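## Task

Clamp the meter around the black wire so that the wire sits completely within the jaws, and keep the jaws fully shut on it for several seconds in one unbroken stretch. Then remove the meter from the wire. Closing the jaws on any other wire fails the task. Return the meter to its original spot on its hook, hanging as it did before, with the jaws fully shut around the hook. The result only counts if it stays in place without the robot holding it. Finally release the meter and pull the hands away.

## Robot and tools

Robot: two arms, left_arm and right_arm, facing each other across a table. left_arm's base is on the +y side. The names do not match image sides. Both arms carry an identical right hand, so every hand number and axis means the same thing on either arm.

Scene frame: origin on the table top halfway between the two bases, z = 0 at the table surface, +z up. Positions are in metres, orientations as quaternions wxyz.

Hand point: a point fixed to the palm, 0.05 m in front of it, where index pad and thumb tip meet in a pinch. Its +z runs along straightened fingers (fingertips 0.06-0.07 m past it), +y points out of the palm, +x runs across the palm toward the little finger. A bracket on the wrist's little-finger side juts 0.03 m past the point along +y and 0.11 m across the palm; it can collide with things.

The row (used by execute_actions and move): one flat list of 28 numbers, each in [-1, 1], covering both arms even if one stays still. Order: left_arm dx, dy, dz, rx, ry, rz, then left_gripper little, ring, middle, index, thumb_bend, thumb_turn, force_limit, speed; then the same 14 for right_arm / right_gripper. The first six per arm are an offset, not a pose, expressed in that hand point's own axes, measured from the hand point's pose in the most recent result showing it (within a reply's later calls, or before any such result, from where the robot is when the action begins). 1.0 equals 0.6 m for dx-dz and 180 degrees for rx-rz; rx, ry, rz form one rotation vector. Zero offsets are not a hold: they pull the arm back to that reference pose. Each step the command is clipped to within 100 mm and 16 degrees of the measured pose; if position and orientation conflict, position wins. Elbows cannot fully straighten.

Hand numbers are absolute targets, not offsets. Fingers: +1 straight, -1 curled into the palm. thumb_bend: +1 straight, -1 fully bent. thumb_turn: +1 beside the palm, -1 across in front of it. A pinch is roughly index -0.22, thumb_bend -0.75, thumb_turn -0.57. force_limit maps -1..+1 to about 0..10 N at the fingertip (0..15 N for thumb motors) and only stops closing motors. speed maps -1..+1 to near zero..full (full travel in 0.6 s); close at -0.9 or slower for a gentle grip. No value means 'unchanged': to keep a hand as is, resend its last eight numbers, or before any have been sent, its hand_measured six plus hand_force_limit and hand_speed. A wrap grip (thumb turned in front first) suits objects 0.035-0.08 m wide.

Tools:
execute_actions {actions: [...], pictures}: at most one item. Empty list = just report state. {rows: [[28]], steps} runs up to 15 control steps of 1/30 s, one row per step, last row repeated; each row is measured from the same reference, not from the prior row. {steps: n} without rows waits up to 300 steps counted from the last result.
move {target: [28], speed, stop_force}: drives each hand point in a straight line toward its offset target; paths end together, taking 0.5-10 s. speed is m/s, 0.002-0.5 (default 0.25), turning capped at twice that in rad/s. stop_force (N, 9-40, shared by both arms, not allowed in the first 0.2 s) ends an arm's path once the wrist senses that much extra resistance along the path; the arm backs off two steps and holds. Use it slowly, and not when the hand is also rotating, nor when lifting away from something being pressed. The paths ignore obstacles and the other arm.
wait {seconds: 0-10}: lets time pass, sends nothing.
zoom_image {camera, region [x0,y0,x1,y1]}: enlarged crop (max 504x504 px) of cam_high, cam_low, cam_left_wrist or cam_right_wrist, each 504x504.
show_instructions: shows the scene's reference pages.
finished_scene {scene}: ends the current scene (give its number) and grades it; irreversible.

Results: a state line per arm with hand point position, quaternion and velocities; Wrist force and Wrist torque in each end effector's axes (offset up to ~4 N, noise up to ~2.4 N, saturating near 50 N; force points back into the arm when pressing). hand_measured, hand_stopped_by (moving, target, force, stalled, fault) and hand_load_n list six values in motor order; a lost grip shows as loads near 0. HELD marks steps not sent; 'pose unreachable' names an arm whose command was altered by the clearance check; 'Hand target' shows where the controller is heading. A move adds a 'move:' line: done, off_target, moving, held, fault or contact, plus limits such as paced or held, and each hand point's distance from target. Printed positions may be off at long reach.

Avoid: touching or closing jaws on the wrong wire; knocking anything off the table; arms striking or pressing on each other; pushing a stiff arm past a firm contact (torque or 150 N force fault stops the arm for 10 s); fast impacts; holding loads so long that motors overheat (warning at 70 °C, brake stop at 85 °C). Before finishing, make sure the meter hangs on its own, then open the hand and retreat.

Each tool is called after ">>>" by a JSON object that holds its "op" and its "data".

Reference images:

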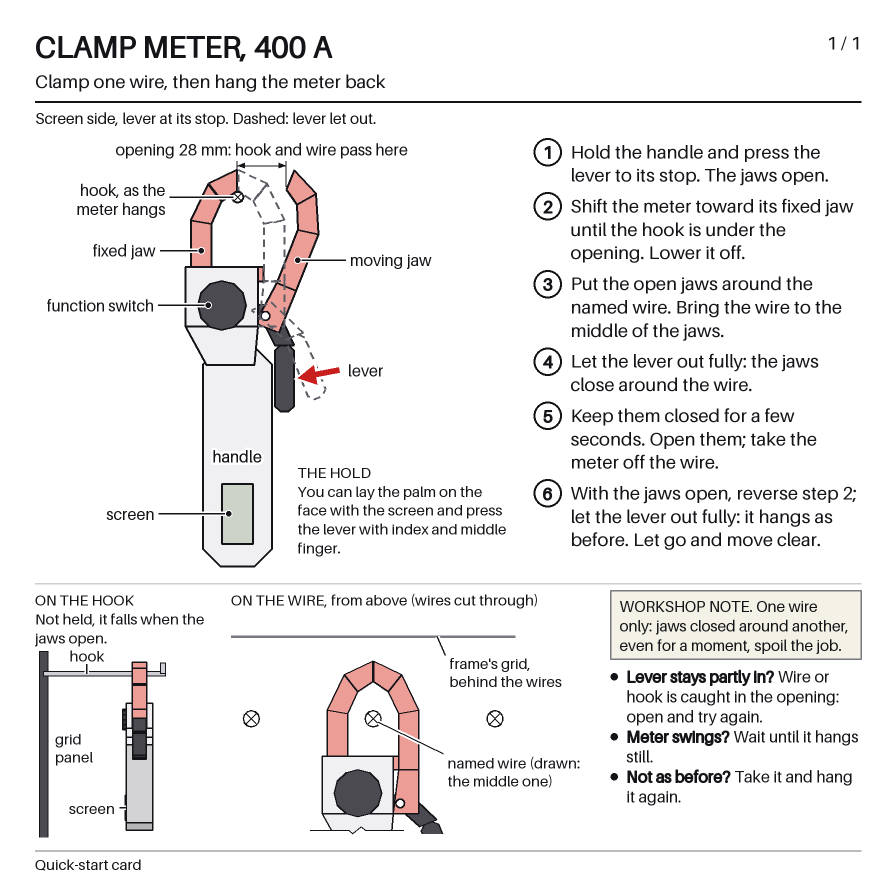

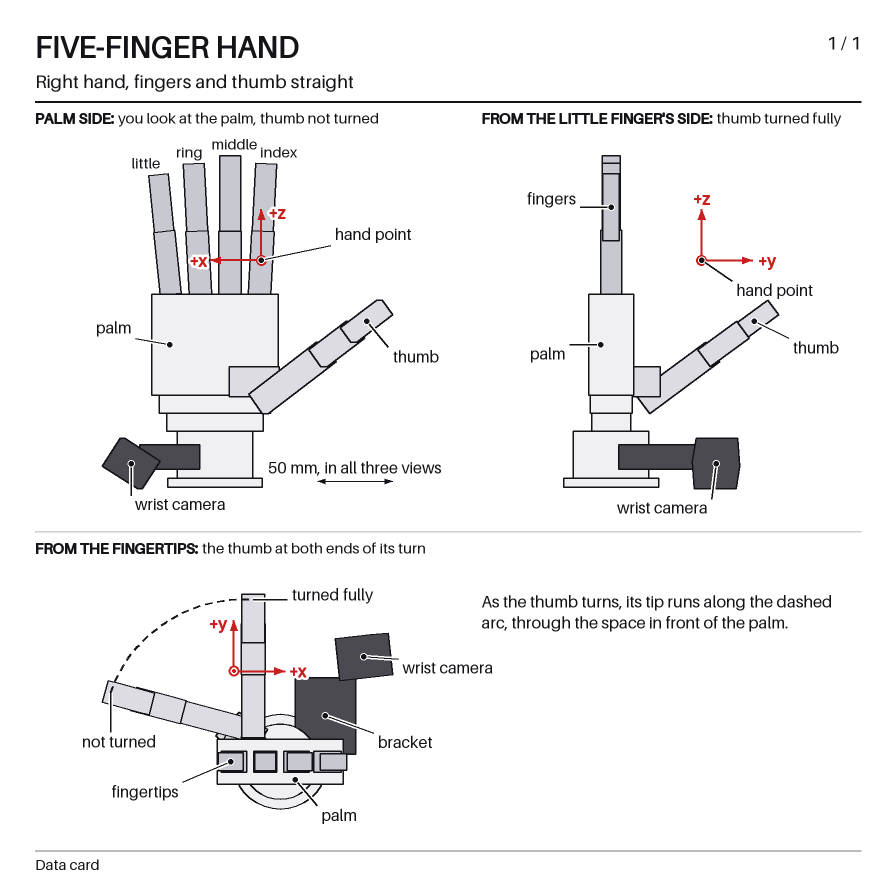

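## Session

>>> {"op": "execute_actions", "data": {"actions": []}}

Scene clock: 0.00 s of 8700.00 s.
left_arm: end_effector_position=(+0.3084, +0.4925, +0.4658) hand_measured=(+1.000, +1.000, +1.000, +1.000, +1.000, +1.000) hand_load_n=(+0.0, +0.0, +0.0, +0.0, +0.0, +0.0) hand_stopped_by=(target, target, target, target, target, target) hand_force_limit=0.00 hand_speed=-0.80 end_effector_quat_wxyz=(-0.014, +0.330, +0.944, +0.008) end_effector_velocity=(+0.000, +0.000, +0.000) end_effector_angular_velocity=(+0.000, -0.000, -0.000) | right_arm: end_effector_position=(+0.1418, -0.2693, +0.4892) hand_measured=(+1.000, +1.000, +1.000, +1.000, +1.000, +1.000) hand_load_n=(+0.0, +0.0, +0.0, +0.0, +0.0, +0.0) hand_stopped_by=(target, target, target, target, target, target) hand_force_limit=0.00 hand_speed=-0.80 end_effector_quat_wxyz=(+0.008, -0.298, +0.955, -0.008) end_effector_velocity=(+0.000, +0.000, -0.000) end_effector_angular_velocity=(+0.000, +0.001, -0.000)
Joint positions: left_arm=[ 0.578 -1.706  1.369  1.94   1.574 -1.86 ] | right_arm=[-1.209 -1.746  1.324  1.977  1.587 -1.899]
Joint velocities: left_arm=[ 0.    -0.    -0.    -0.    -0.     0.001] | right_arm=[-0.     0.001 -0.    -0.    -0.     0.   ]
Wrist force (N, on the end effector, along its own x y z axes, offset not removed): no reading
Wrist torque (N m, same axes, about the end effector's origin, offset not removed): no reading
Hand target (left_arm): +0.308, +0.493, +0.466; -0.014, +0.330, +0.944, +0.008
Hand target (right_arm): +0.142, -0.269, +0.489; +0.008, -0.298, +0.955, -0.008

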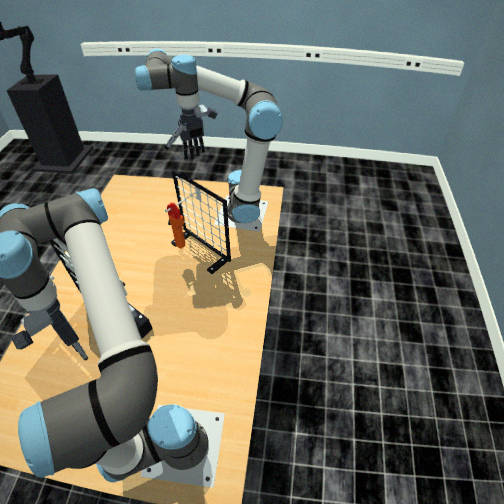

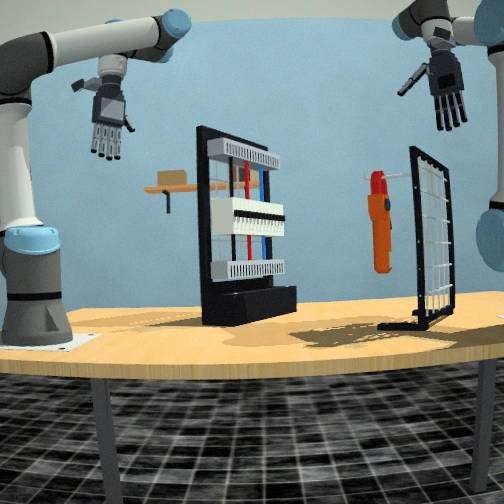

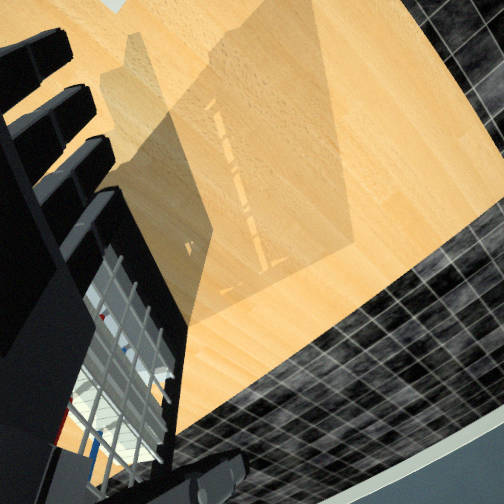

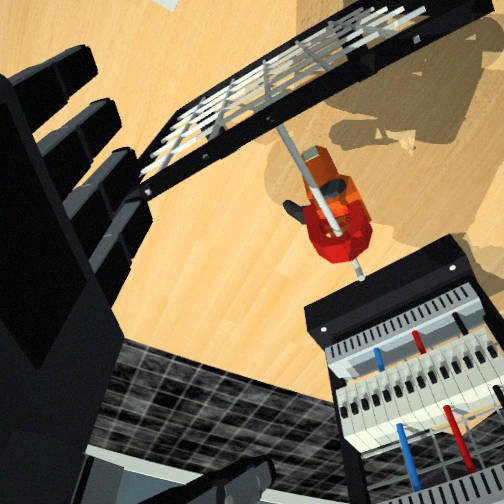

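>>> {"op": "zoom_image", "data": {"camera": "cam_low", "region": [180, 110, 480, 350]}}

>>> {"op": "zoom_image", "data": {"camera": "cam_high", "region": [0, 150, 300, 400]}}

>>> {"op": "zoom_image", "data": {"camera": "cam_right_wrist", "region": [200, 80, 504, 504]}}

Region (180, 110, 480, 350) of cam_low's 504x504 image, scaled by 1.680, with more detail than that image has; it fills the top 403 rows of this view, and the rest is white.

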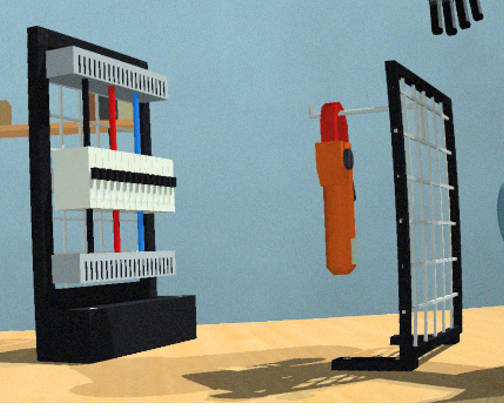

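Region (0, 150, 300, 400) of cam_high's 504x504 image, scaled by 1.680, with more detail than that image has.

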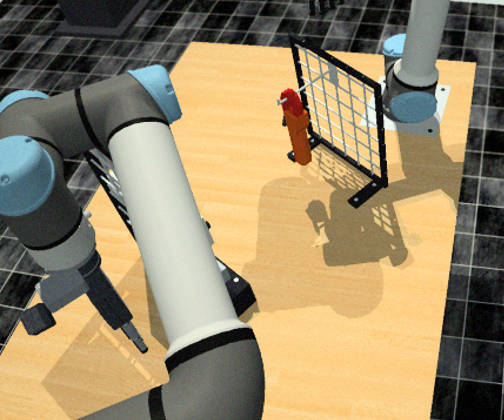

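Region (200, 80, 504, 504) of cam_right_wrist's 504x504 image, scaled by 1.189, with more detail than that image has; it fills the left 361 columns of this view, and the rest is white.

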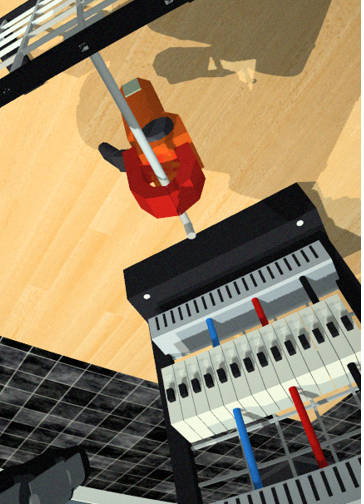

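>>> {"op": "move", "data": {"target": [0.116,-0.817,0,0.1464,-0.484,0.1464, 1,1,1,1,1,-1,0,0.5, 0,0,0,0,0,0, 1,1,1,1,1,1,0,-0.8], "speed": 0.3}}

Scene clock: 123.57 s of 8700.00 s.
left_arm: end_effector_position=(-0.0517, +0.1525, +0.4657) hand_measured=(+1.000, +1.000, +1.000, +1.000, +1.000, -1.000) hand_load_n=(+0.0, +0.0, +0.0, +0.0, +0.0, +0.0) hand_stopped_by=(target, target, target, target, target, target) hand_force_limit=0.00 hand_speed=0.50 end_effector_quat_wxyz=(+0.558, +0.419, +0.584, -0.414) end_effector_velocity=(-0.001, -0.003, +0.000) end_effector_angular_velocity=(-0.012, -0.004, +0.003) | right_arm: end_effector_position=(+0.1418, -0.2693, +0.4892) hand_measured=(+1.000, +1.000, +1.000, +1.000, +1.000, +1.000) hand_load_n=(+0.0, +0.0, +0.0, +0.0, +0.0, +0.0) hand_stopped_by=(target, target, target, target, target, target) hand_force_limit=0.00 hand_speed=-0.80 end_effector_quat_wxyz=(+0.008, -0.298, +0.955, -0.008) end_effector_velocity=(-0.000, -0.000, +0.000) end_effector_angular_velocity=(+0.000, -0.000, +0.000)
Joint positions: left_arm=[-1.377 -1.653  2.293  2.121  0.091 -4.349] | right_arm=[-1.209 -1.746  1.324  1.977  1.587 -1.899]
Joint velocities: left_arm=[ 0.014  0.001  0.019  0.067 -0.015 -0.087] | right_arm=[-0.    -0.001  0.     0.    -0.    -0.   ]
Wrist force (N, on the end effector, along its own x y z axes, offset not removed): left_arm=[0.1 -3.1 -1.1] | right_arm=[-4.0 -1.4 -0.8]
Wrist torque (N m, same axes, about the end effector's origin, offset not removed): left_arm=[-0.32 -0.22 -0.28] | right_arm=[-0.30 0.67 -0.16]
Hand target (left_arm): -0.052, +0.152, +0.466; +0.559, +0.419, +0.584, -0.414
Hand target (right_arm): +0.142, -0.269, +0.489; +0.008, -0.298, +0.955, -0.008
Off the commanded pose (left_arm): 0.001 m, 0 deg.
Off the commanded pose (right_arm): 0.000 m, 0 deg.
After step 90, 117.00 s passed at rest.
move: done; limits=paced

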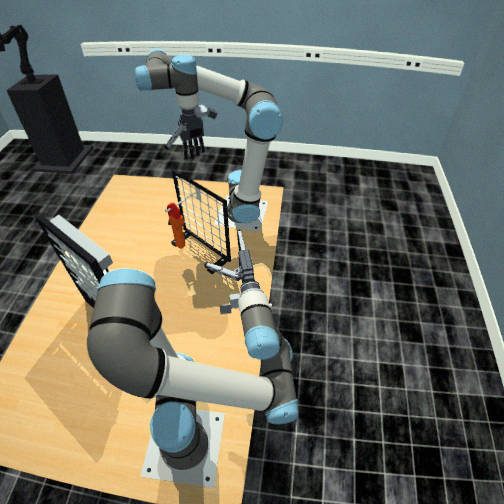

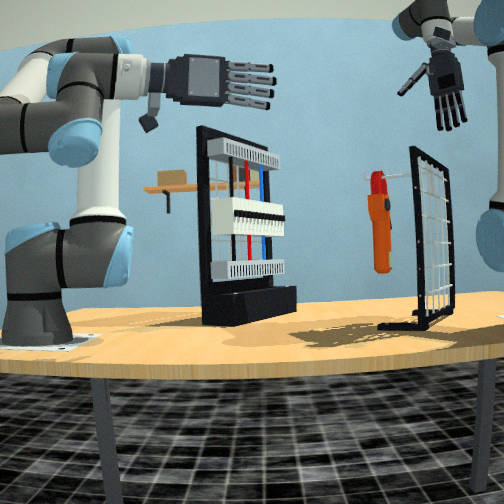

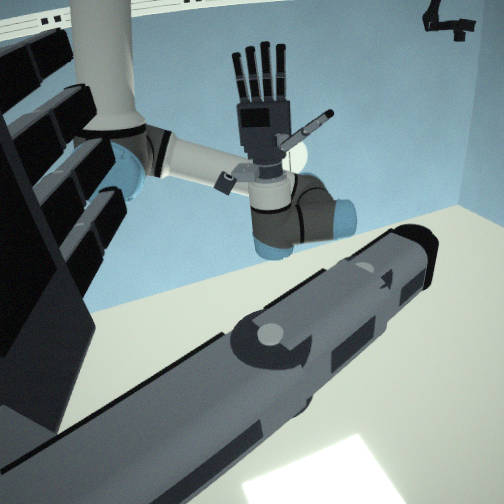

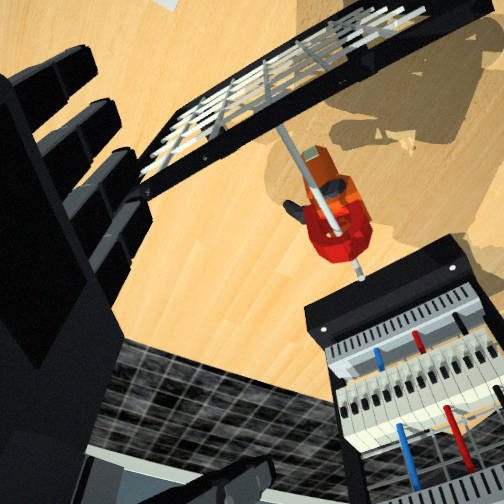

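>>> {"op": "move", "data": {"target": [0.025,-0.025,0.079,0.195,0.472,0.195, 1,1,1,1,1,-1,0,0.5, 0,0,0,0,0,0, 1,1,1,1,1,1,0,-0.8], "speed": 0.3}}

Scene clock: 180.40 s of 8700.00 s.
left_arm: end_effector_position=(-0.0517, +0.1029, +0.4493) hand_measured=(+1.000, +1.000, +1.000, +1.000, +1.000, -1.000) hand_load_n=(+0.0, +0.0, +0.0, +0.0, +0.0, +0.0) hand_stopped_by=(target, target, target, target, target, target) hand_force_limit=0.00 hand_speed=0.50 end_effector_quat_wxyz=(-0.017, +0.853, +0.522, -0.004) end_effector_velocity=(-0.001, -0.001, -0.000) end_effector_angular_velocity=(+0.014, -0.001, -0.007) | right_arm: end_effector_position=(+0.1418, -0.2693, +0.4892) hand_measured=(+1.000, +1.000, +1.000, +1.000, +1.000, +1.000) hand_load_n=(+0.0, +0.0, +0.0, +0.0, +0.0, +0.0) hand_stopped_by=(target, target, target, target, target, target) hand_force_limit=0.00 hand_speed=-0.80 end_effector_quat_wxyz=(+0.008, -0.298, +0.955, -0.008) end_effector_velocity=(-0.000, +0.000, +0.001) end_effector_angular_velocity=(+0.001, -0.003, -0.000)
Joint positions: left_arm=[-0.61  -1.264  0.917  1.925  1.605 -1.677] | right_arm=[-1.209 -1.746  1.324  1.977  1.587 -1.899]
Joint velocities: left_arm=[ 0.004  0.01  -0.011  0.014  0.007  0.012] | right_arm=[ 0.    -0.001 -0.002 -0.    -0.     0.   ]
Wrist force (N, on the end effector, along its own x y z axes, offset not removed): left_arm=[-1.2 -0.7 -1.1] | right_arm=[-3.8 -1.3 0.0]
Wrist torque (N m, same axes, about the end effector's origin, offset not removed): left_arm=[-0.13 0.05 -0.37] | right_arm=[-0.44 0.60 -0.18]
Hand target (left_arm): -0.052, +0.103, +0.449; -0.017, +0.853, +0.521, -0.004
Hand target (right_arm): +0.142, -0.269, +0.489; +0.008, -0.298, +0.955, -0.008
Off the commanded pose (left_arm): 0.000 m, 0 deg.
Off the commanded pose (right_arm): 0.000 m, 0 deg.
After step 90, 50.33 s passed at rest.
move: done; limits=paced

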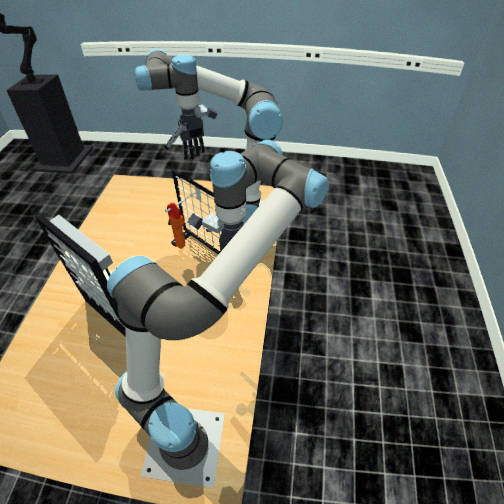

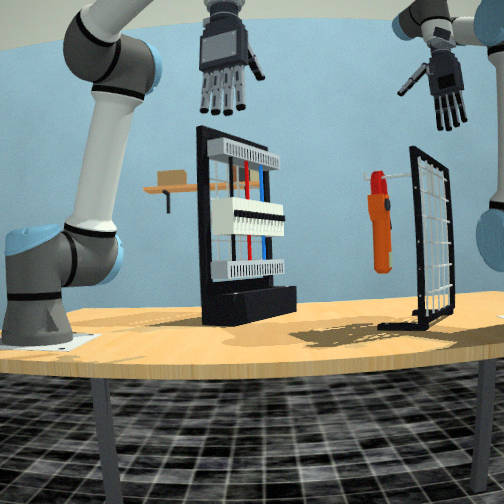

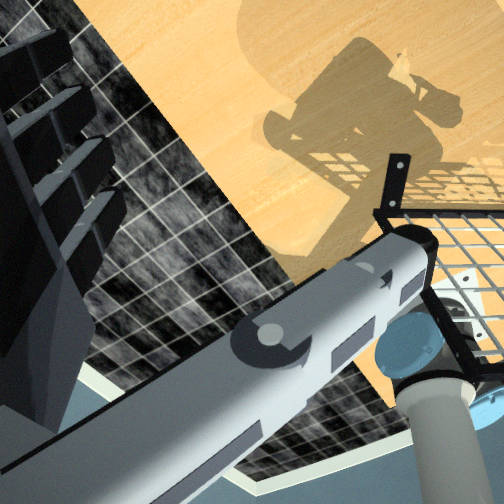

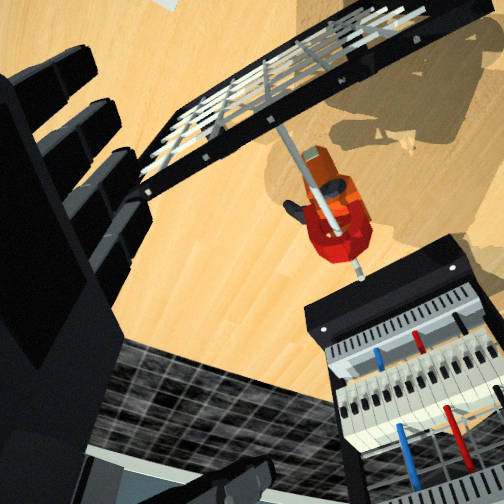

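>>> {"op": "move", "data": {"target": [-0.189,0.007,0.117,0,-0.5,0, 1,1,1,1,1,-1,0,0.5, 0,0,0,0,0,0, 1,1,1,1,1,1,0,-0.8], "speed": 0.3}}

Scene clock: 198.80 s of 8700.00 s.
left_arm: end_effector_position=(-0.1010, +0.0024, +0.3782) hand_measured=(+1.000, +1.000, +1.000, +1.000, +1.000, -1.000) hand_load_n=(+0.0, +0.0, +0.0, +0.0, +0.0, +0.0) hand_stopped_by=(target, target, target, target, target, target) hand_force_limit=0.00 hand_speed=0.50 end_effector_quat_wxyz=(+0.357, +0.600, +0.382, -0.605) end_effector_velocity=(+0.001, -0.001, +0.000) end_effector_angular_velocity=(-0.014, +0.007, +0.003) | right_arm: end_effector_position=(+0.1418, -0.2693, +0.4892) hand_measured=(+1.000, +1.000, +1.000, +1.000, +1.000, +1.000) hand_load_n=(+0.0, +0.0, +0.0, +0.0, +0.0, +0.0) hand_stopped_by=(target, target, target, target, target, target) hand_force_limit=0.00 hand_speed=-0.80 end_effector_quat_wxyz=(+0.008, -0.298, +0.955, -0.008) end_effector_velocity=(+0.001, +0.000, +0.000) end_effector_angular_velocity=(-0.000, -0.000, -0.000)
Joint positions: left_arm=[-0.678 -1.785  2.111 -0.313  1.394 -1.606] | right_arm=[-1.209 -1.746  1.324  1.977  1.587 -1.899]
Joint velocities: left_arm=[ 0.003  0.003  0.008 -0.026  0.     0.003] | right_arm=[ 0.     0.001 -0.001 -0.     0.     0.   ]
Wrist force (N, on the end effector, along its own x y z axes, offset not removed): left_arm=[-2.0 -3.8 1.8] | right_arm=[-4.0 0.2 -0.7]
Wrist torque (N m, same axes, about the end effector's origin, offset not removed): left_arm=[-0.53 0.29 -0.47] | right_arm=[-0.09 0.68 -0.07]
Hand target (left_arm): -0.101, +0.002, +0.378; +0.358, +0.600, +0.382, -0.606
Hand target (right_arm): +0.142, -0.269, +0.489; +0.008, -0.298, +0.955, -0.008
Off the commanded pose (left_arm): 0.001 m, 0 deg.
Off the commanded pose (right_arm): 0.000 m, 0 deg.
After step 90, 12.10 s passed at rest.
move: done

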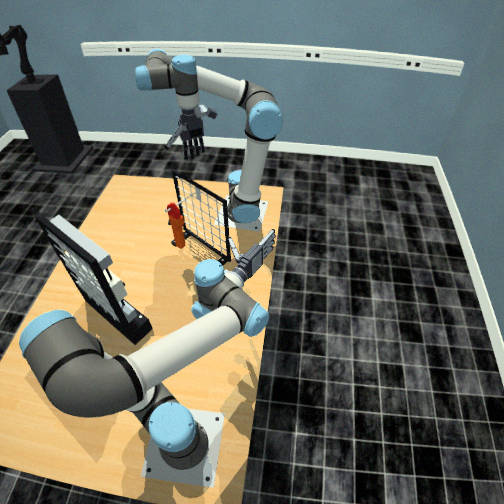

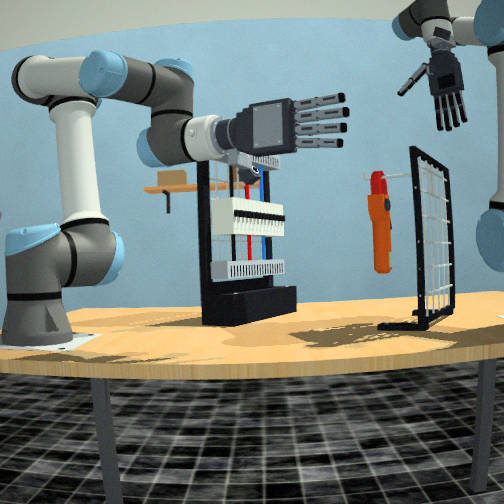

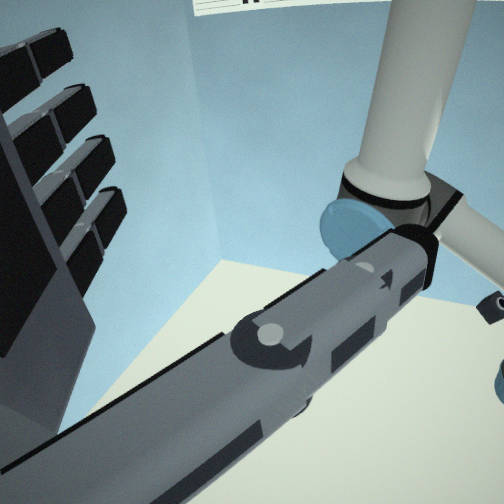

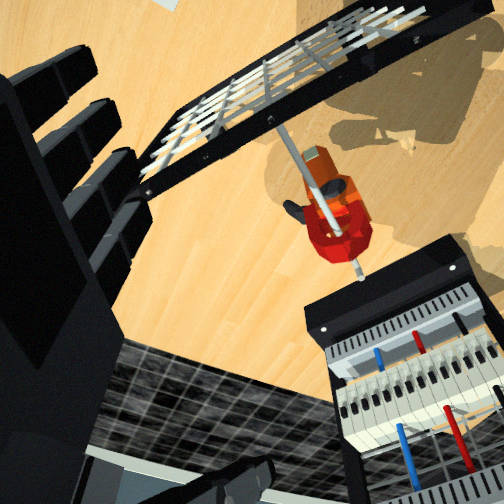

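>>> {"op": "move", "data": {"target": [0.224,0.176,-0.004,-0.416,-0.010,0.007, 1,1,1,1,1,-1,0,0.5, 0,0,0,0,0,0, 1,1,1,1,1,1,0,-0.8], "speed": 0.25}}

Scene clock: 273.77 s of 8700.00 s.
left_arm: end_effector_position=(-0.0094, -0.0392, +0.2400) hand_measured=(+1.000, +1.000, +1.000, +1.000, +1.000, -1.000) hand_load_n=(+0.0, +0.0, +0.0, +0.0, +0.0, +0.0) hand_stopped_by=(target, target, target, target, target, target) hand_force_limit=0.00 hand_speed=0.50 end_effector_quat_wxyz=(+0.660, +0.255, +0.659, -0.254) end_effector_velocity=(+0.001, -0.001, -0.001) end_effector_angular_velocity=(+0.001, -0.000, +0.017) | right_arm: end_effector_position=(+0.1418, -0.2693, +0.4892) hand_measured=(+1.000, +1.000, +1.000, +1.000, +1.000, +1.000) hand_load_n=(+0.0, +0.0, +0.0, +0.0, +0.0, +0.0) hand_stopped_by=(target, target, target, target, target, target) hand_force_limit=0.00 hand_speed=-0.80 end_effector_quat_wxyz=(+0.008, -0.298, +0.955, -0.008) end_effector_velocity=(-0.000, -0.000, +0.000) end_effector_angular_velocity=(+0.000, -0.001, -0.000)
Joint positions: left_arm=[-0.777 -1.076  1.696 -0.621 -0.01  -1.568] | right_arm=[-1.209 -1.746  1.324  1.977  1.587 -1.899]
Joint velocities: left_arm=[ 0.005  0.009 -0.011 -0.006 -0.012  0.008] | right_arm=[-0.    -0.001  0.    -0.     0.     0.   ]
Wrist force (N, on the end effector, along its own x y z axes, offset not removed): left_arm=[-1.1 1.9 3.1] | right_arm=[-3.5 -0.4 0.7]
Wrist torque (N m, same axes, about the end effector's origin, offset not removed): left_arm=[0.06 0.02 -0.40] | right_arm=[-0.26 0.56 -0.07]
Hand target (left_arm): -0.009, -0.039, +0.240; +0.660, +0.255, +0.660, -0.253
Hand target (right_arm): +0.142, -0.269, +0.489; +0.008, -0.298, +0.955, -0.008
Off the commanded pose (left_arm): 0.001 m, 0 deg.
Off the commanded pose (right_arm): 0.000 m, 0 deg.
After step 90, 68.80 s passed at rest.
move: done

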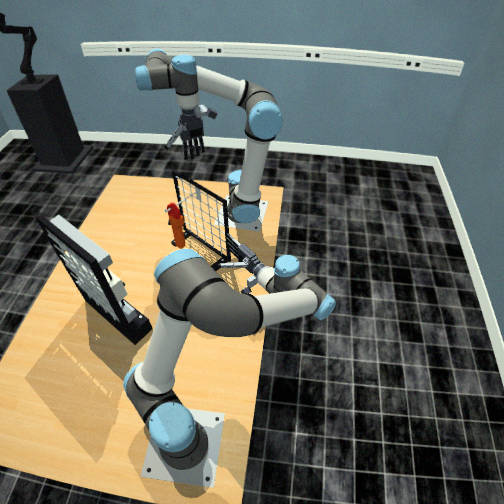

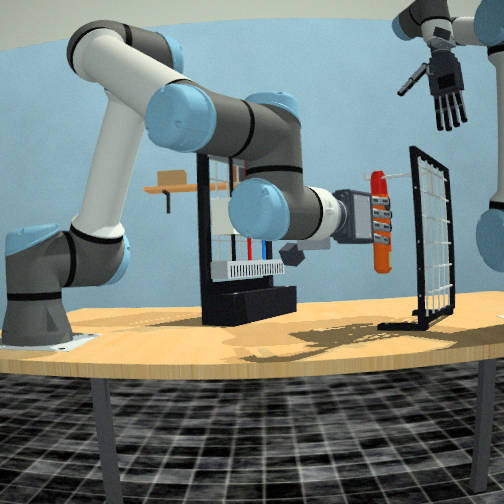

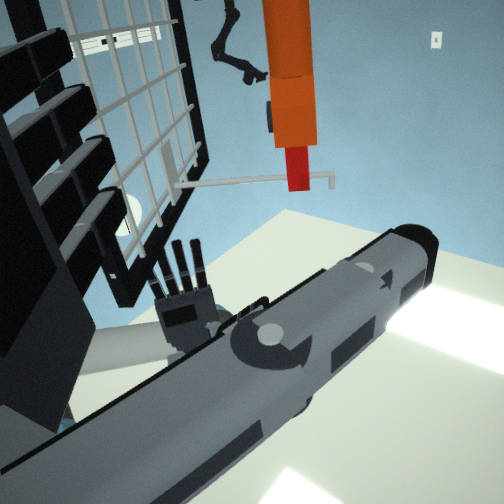

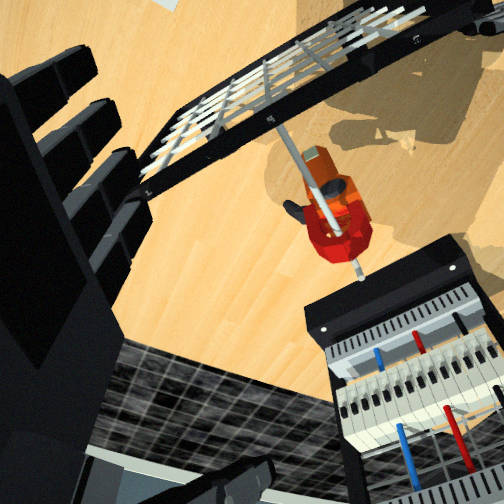

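>>> {"op": "move", "data": {"target": [0.033,0.0437,0.0747,-0.0833,0,0, 1,1,1,1,1,-1,0,0.5, 0,0,0,0,0,0, 1,1,1,1,1,1,0,-0.8], "speed": 0.15}}

Scene clock: 301.63 s of 8700.00 s.
left_arm: end_effector_position=(+0.0411, -0.0498, +0.2203) hand_measured=(+1.000, +1.000, +1.000, +1.000, +1.000, -1.000) hand_load_n=(+0.0, +0.0, +0.0, +0.0, +0.0, +0.0) hand_stopped_by=(target, target, target, target, target, target) hand_force_limit=0.00 hand_speed=0.50 end_effector_quat_wxyz=(+0.687, +0.168, +0.687, -0.166) end_effector_velocity=(+0.003, -0.001, -0.001) end_effector_angular_velocity=(-0.006, -0.004, +0.015) | right_arm: end_effector_position=(+0.1418, -0.2693, +0.4892) hand_measured=(+1.000, +1.000, +1.000, +1.000, +1.000, +1.000) hand_load_n=(+0.0, +0.0, +0.0, +0.0, +0.0, +0.0) hand_stopped_by=(target, target, target, target, target, target) hand_force_limit=0.00 hand_speed=-0.80 end_effector_quat_wxyz=(+0.008, -0.298, +0.955, -0.008) end_effector_velocity=(+0.000, +0.000, +0.000) end_effector_angular_velocity=(+0.000, -0.000, +0.000)
Joint positions: left_arm=[-0.656 -0.943  1.529 -0.592 -0.149 -1.563] | right_arm=[-1.209 -1.746  1.324  1.977  1.587 -1.899]
Joint velocities: left_arm=[ 0.007  0.018 -0.025  0.05  -0.008 -0.046] | right_arm=[ 0.     0.    -0.001  0.    -0.    -0.   ]
Wrist force (N, on the end effector, along its own x y z axes, offset not removed): left_arm=[-3.7 -0.9 4.0] | right_arm=[-3.3 -1.6 -0.6]
Wrist torque (N m, same axes, about the end effector's origin, offset not removed): left_arm=[-0.42 0.22 -0.75] | right_arm=[-0.44 0.57 -0.21]
Hand target (left_arm): +0.041, -0.050, +0.220; +0.688, +0.167, +0.687, -0.165
Hand target (right_arm): +0.142, -0.269, +0.489; +0.008, -0.298, +0.955, -0.008
Off the commanded pose (left_arm): 0.000 m, 0 deg.
Off the commanded pose (right_arm): 0.000 m, 0 deg.
After step 90, 23.53 s passed at rest.
move: done

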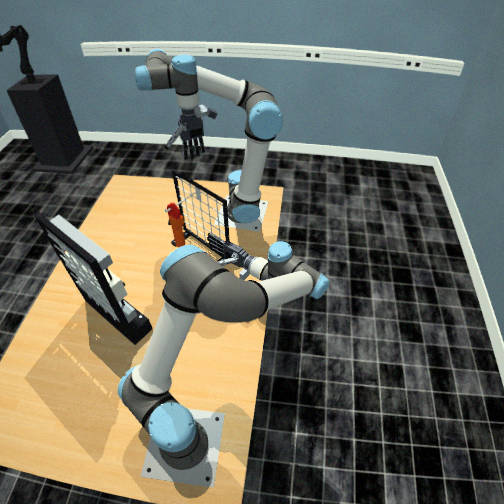

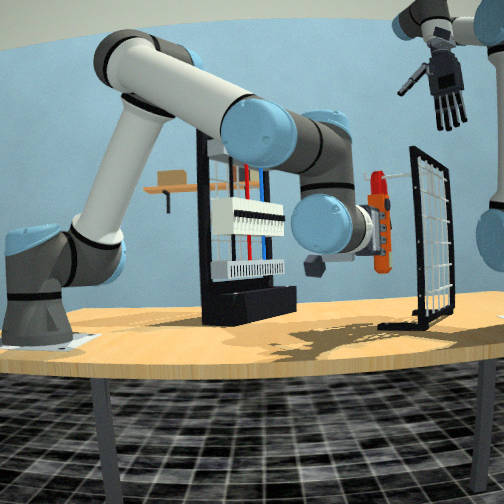

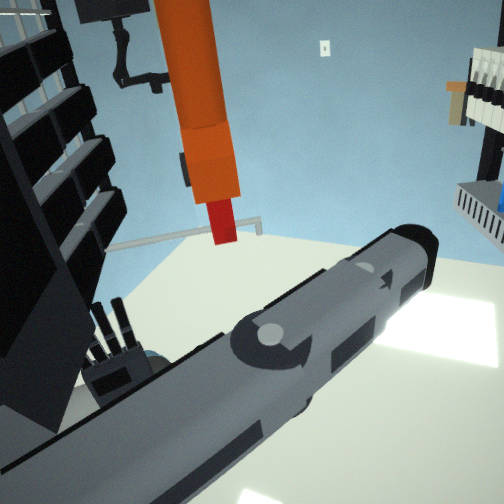

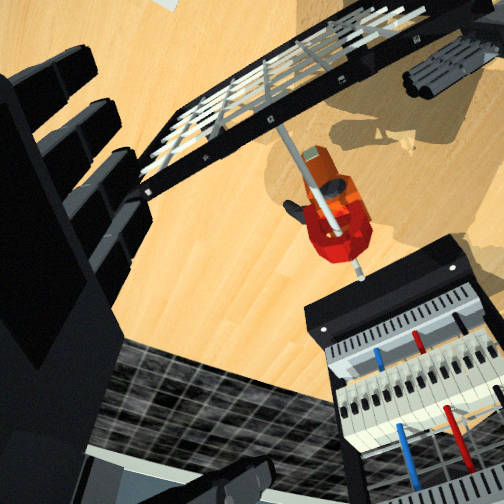

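>>> {"op": "zoom_image", "data": {"camera": "cam_low", "region": [290, 150, 450, 290]}}

Region (290, 150, 450, 290) of cam_low's 504x504 image, scaled by 3.150, with more detail than that image has; it fills the top 441 rows of this view, and the rest is white.

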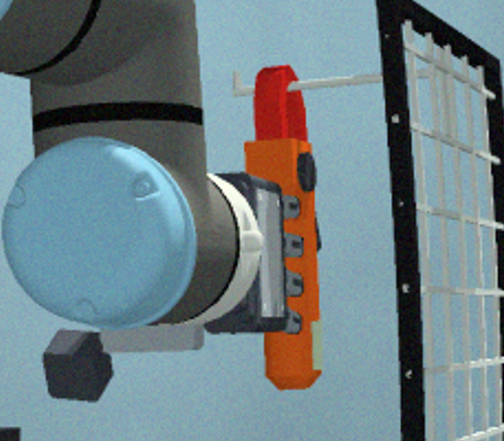

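>>> {"op": "move", "data": {"target": [-0.015,0.037,0.083,0.022,0,0, 1,1,1,1,1,-1,0,0.5, 0,0,0,0,0,0, 1,1,1,1,1,1,0,-0.8], "speed": 0.1}}

Scene clock: 365.97 s of 8700.00 s.
left_arm: end_effector_position=(+0.0952, -0.0530, +0.2294) hand_measured=(+1.000, +1.000, +1.000, +1.000, +1.000, -1.000) hand_load_n=(+0.0, +0.0, +0.0, +0.0, +0.0, +0.0) hand_stopped_by=(target, target, target, target, target, target) hand_force_limit=0.00 hand_speed=0.50 end_effector_quat_wxyz=(+0.681, +0.191, +0.681, -0.190) end_effector_velocity=(+0.003, -0.000, -0.000) end_effector_angular_velocity=(-0.001, +0.001, -0.003) | right_arm: end_effector_position=(+0.1418, -0.2693, +0.4892) hand_measured=(+1.000, +1.000, +1.000, +1.000, +1.000, +1.000) hand_load_n=(+0.0, +0.0, +0.0, +0.0, +0.0, +0.0) hand_stopped_by=(target, target, target, target, target, target) hand_force_limit=0.00 hand_speed=-0.80 end_effector_quat_wxyz=(+0.008, -0.298, +0.955, -0.008) end_effector_velocity=(+0.000, -0.000, -0.000) end_effector_angular_velocity=(-0.001, +0.001, -0.000)
Joint positions: left_arm=[-0.582 -1.015  1.628 -0.587 -0.006 -1.594] | right_arm=[-1.209 -1.746  1.324  1.977  1.587 -1.899]
Joint velocities: left_arm=[ 0.005 -0.003  0.006 -0.004  0.008 -0.001] | right_arm=[0.    0.    0.001 0.    0.    0.   ]
Wrist force (N, on the end effector, along its own x y z axes, offset not removed): left_arm=[-0.2 -2.2 -0.2] | right_arm=[-2.0 -0.7 -0.1]
Wrist torque (N m, same axes, about the end effector's origin, offset not removed): left_arm=[-0.30 -0.09 -0.27] | right_arm=[-0.25 0.34 -0.03]
Hand target (left_arm): +0.096, -0.053, +0.229; +0.681, +0.191, +0.681, -0.190
Hand target (right_arm): +0.142, -0.269, +0.489; +0.008, -0.298, +0.955, -0.008
Off the commanded pose (left_arm): 0.000 m, 0 deg.
Off the commanded pose (right_arm): 0.000 m, 0 deg.
After step 90, 60.27 s passed at rest.
move: done

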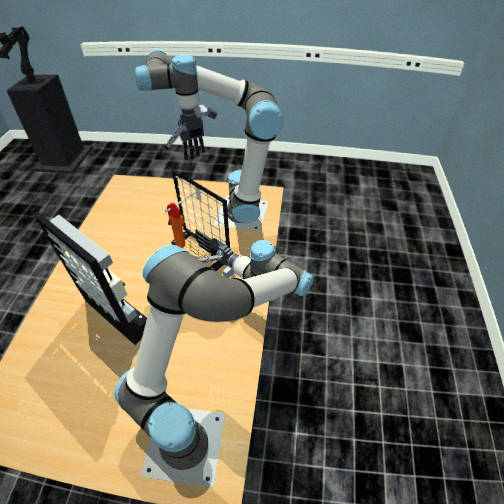

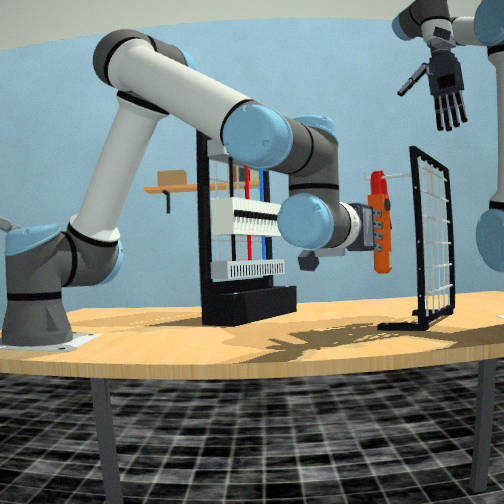

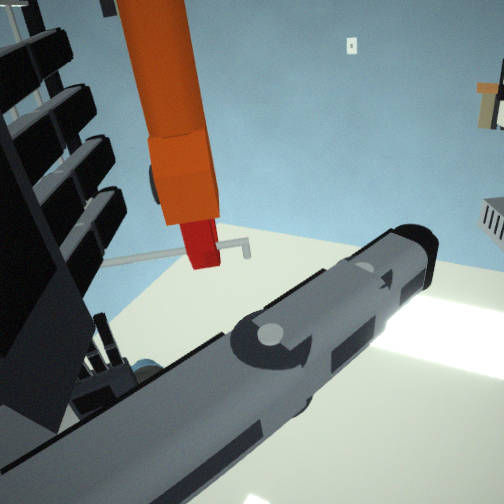

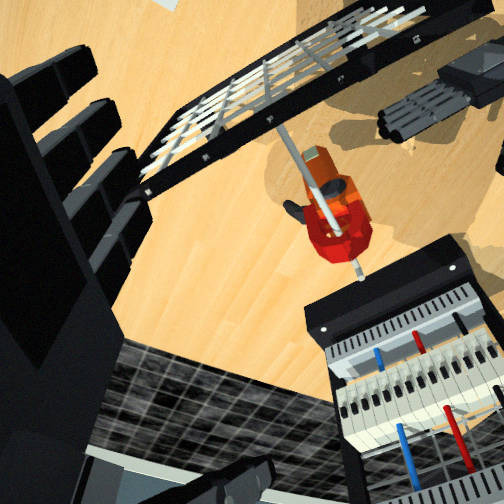

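>>> {"op": "move", "data": {"target": [0,0,0.15,0,0,0, 1,1,1,1,1,-1,0,0.5, 0,0,0,0,0,0, 1,1,1,1,1,1,0,-0.8], "speed": 0.1}}

>>> {"op": "zoom_image", "data": {"camera": "cam_right_wrist", "region": [220, 40, 504, 300]}}

Scene clock: 387.63 s of 8700.00 s.
left_arm: end_effector_position=(+0.1718, -0.0995, +0.2294) hand_measured=(+1.000, +1.000, +1.000, +1.000, +1.000, -1.000) hand_load_n=(+0.0, +0.0, +0.0, +0.0, +0.0, +0.0) hand_stopped_by=(target, target, target, target, target, target) hand_force_limit=0.00 hand_speed=0.50 end_effector_quat_wxyz=(+0.681, +0.191, +0.681, -0.190) end_effector_velocity=(+0.001, -0.002, -0.000) end_effector_angular_velocity=(+0.001, +0.000, -0.001) | right_arm: end_effector_position=(+0.1418, -0.2693, +0.4892) hand_measured=(+1.000, +1.000, +1.000, +1.000, +1.000, +1.000) hand_load_n=(+0.0, +0.0, +0.0, +0.0, +0.0, +0.0) hand_stopped_by=(target, target, target, target, target, target) hand_force_limit=0.00 hand_speed=-0.80 end_effector_quat_wxyz=(+0.008, -0.298, +0.955, -0.008) end_effector_velocity=(+0.000, +0.000, -0.000) end_effector_angular_velocity=(-0.000, +0.002, +0.000)
Joint positions: left_arm=[-0.422 -0.966  1.543 -0.581  0.154 -1.565] | right_arm=[-1.209 -1.746  1.324  1.977  1.587 -1.899]
Joint velocities: left_arm=[ 0.004  0.004 -0.007  0.008  0.005 -0.004] | right_arm=[ 0.     0.002  0.     0.    -0.     0.   ]
Wrist force (N, on the end effector, along its own x y z axes, offset not removed): left_arm=[0.0 -0.5 0.3] | right_arm=[-3.6 -1.2 0.2]
Wrist torque (N m, same axes, about the end effector's origin, offset not removed): left_arm=[0.01 -0.04 -0.18] | right_arm=[-0.41 0.71 -0.13]
Hand target (left_arm): +0.172, -0.100, +0.229; +0.681, +0.191, +0.681, -0.190
Hand target (right_arm): +0.142, -0.269, +0.489; +0.008, -0.298, +0.955, -0.008
Off the commanded pose (left_arm): 0.000 m, 0 deg.
Off the commanded pose (right_arm): 0.000 m, 0 deg.
After step 90, 17.23 s passed at rest.
move: done

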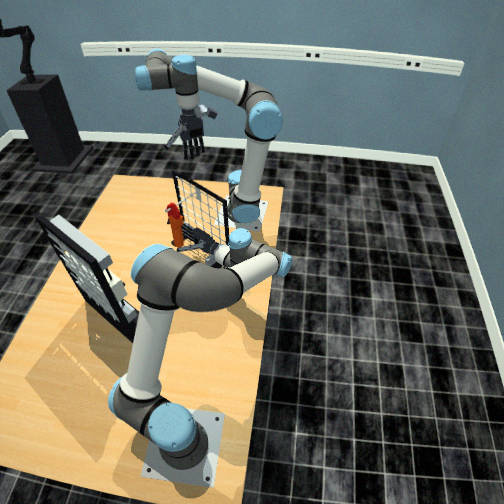

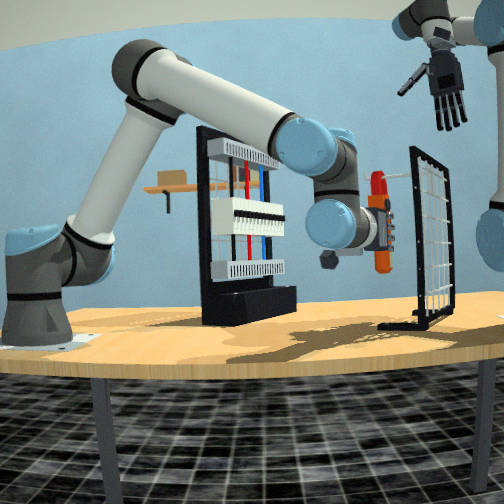

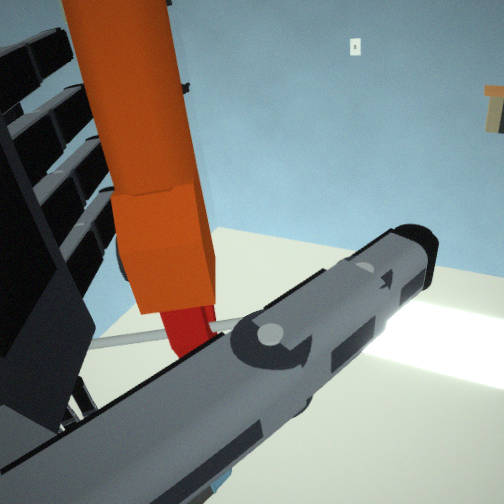

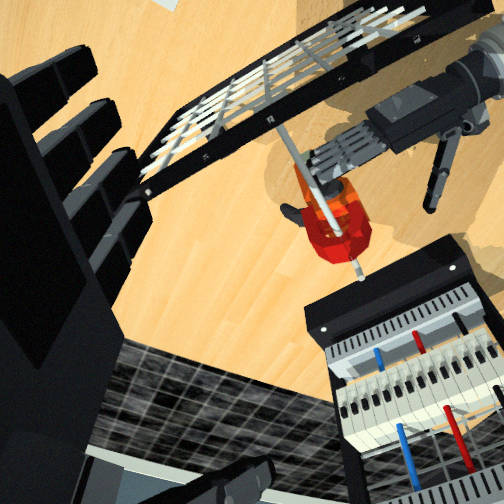

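Region (220, 40, 504, 300) of cam_right_wrist's 504x504 image, scaled by 1.775, with more detail than that image has; it fills the top 461 rows of this view, and the rest is white.

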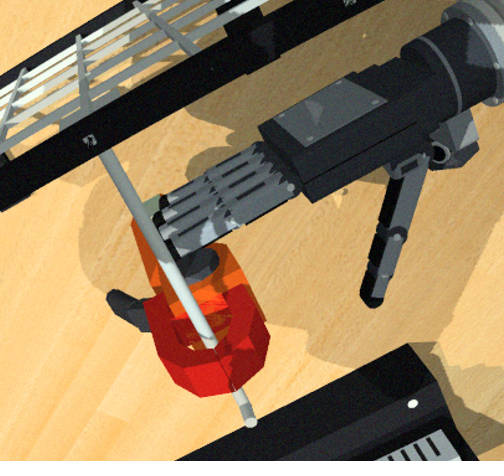

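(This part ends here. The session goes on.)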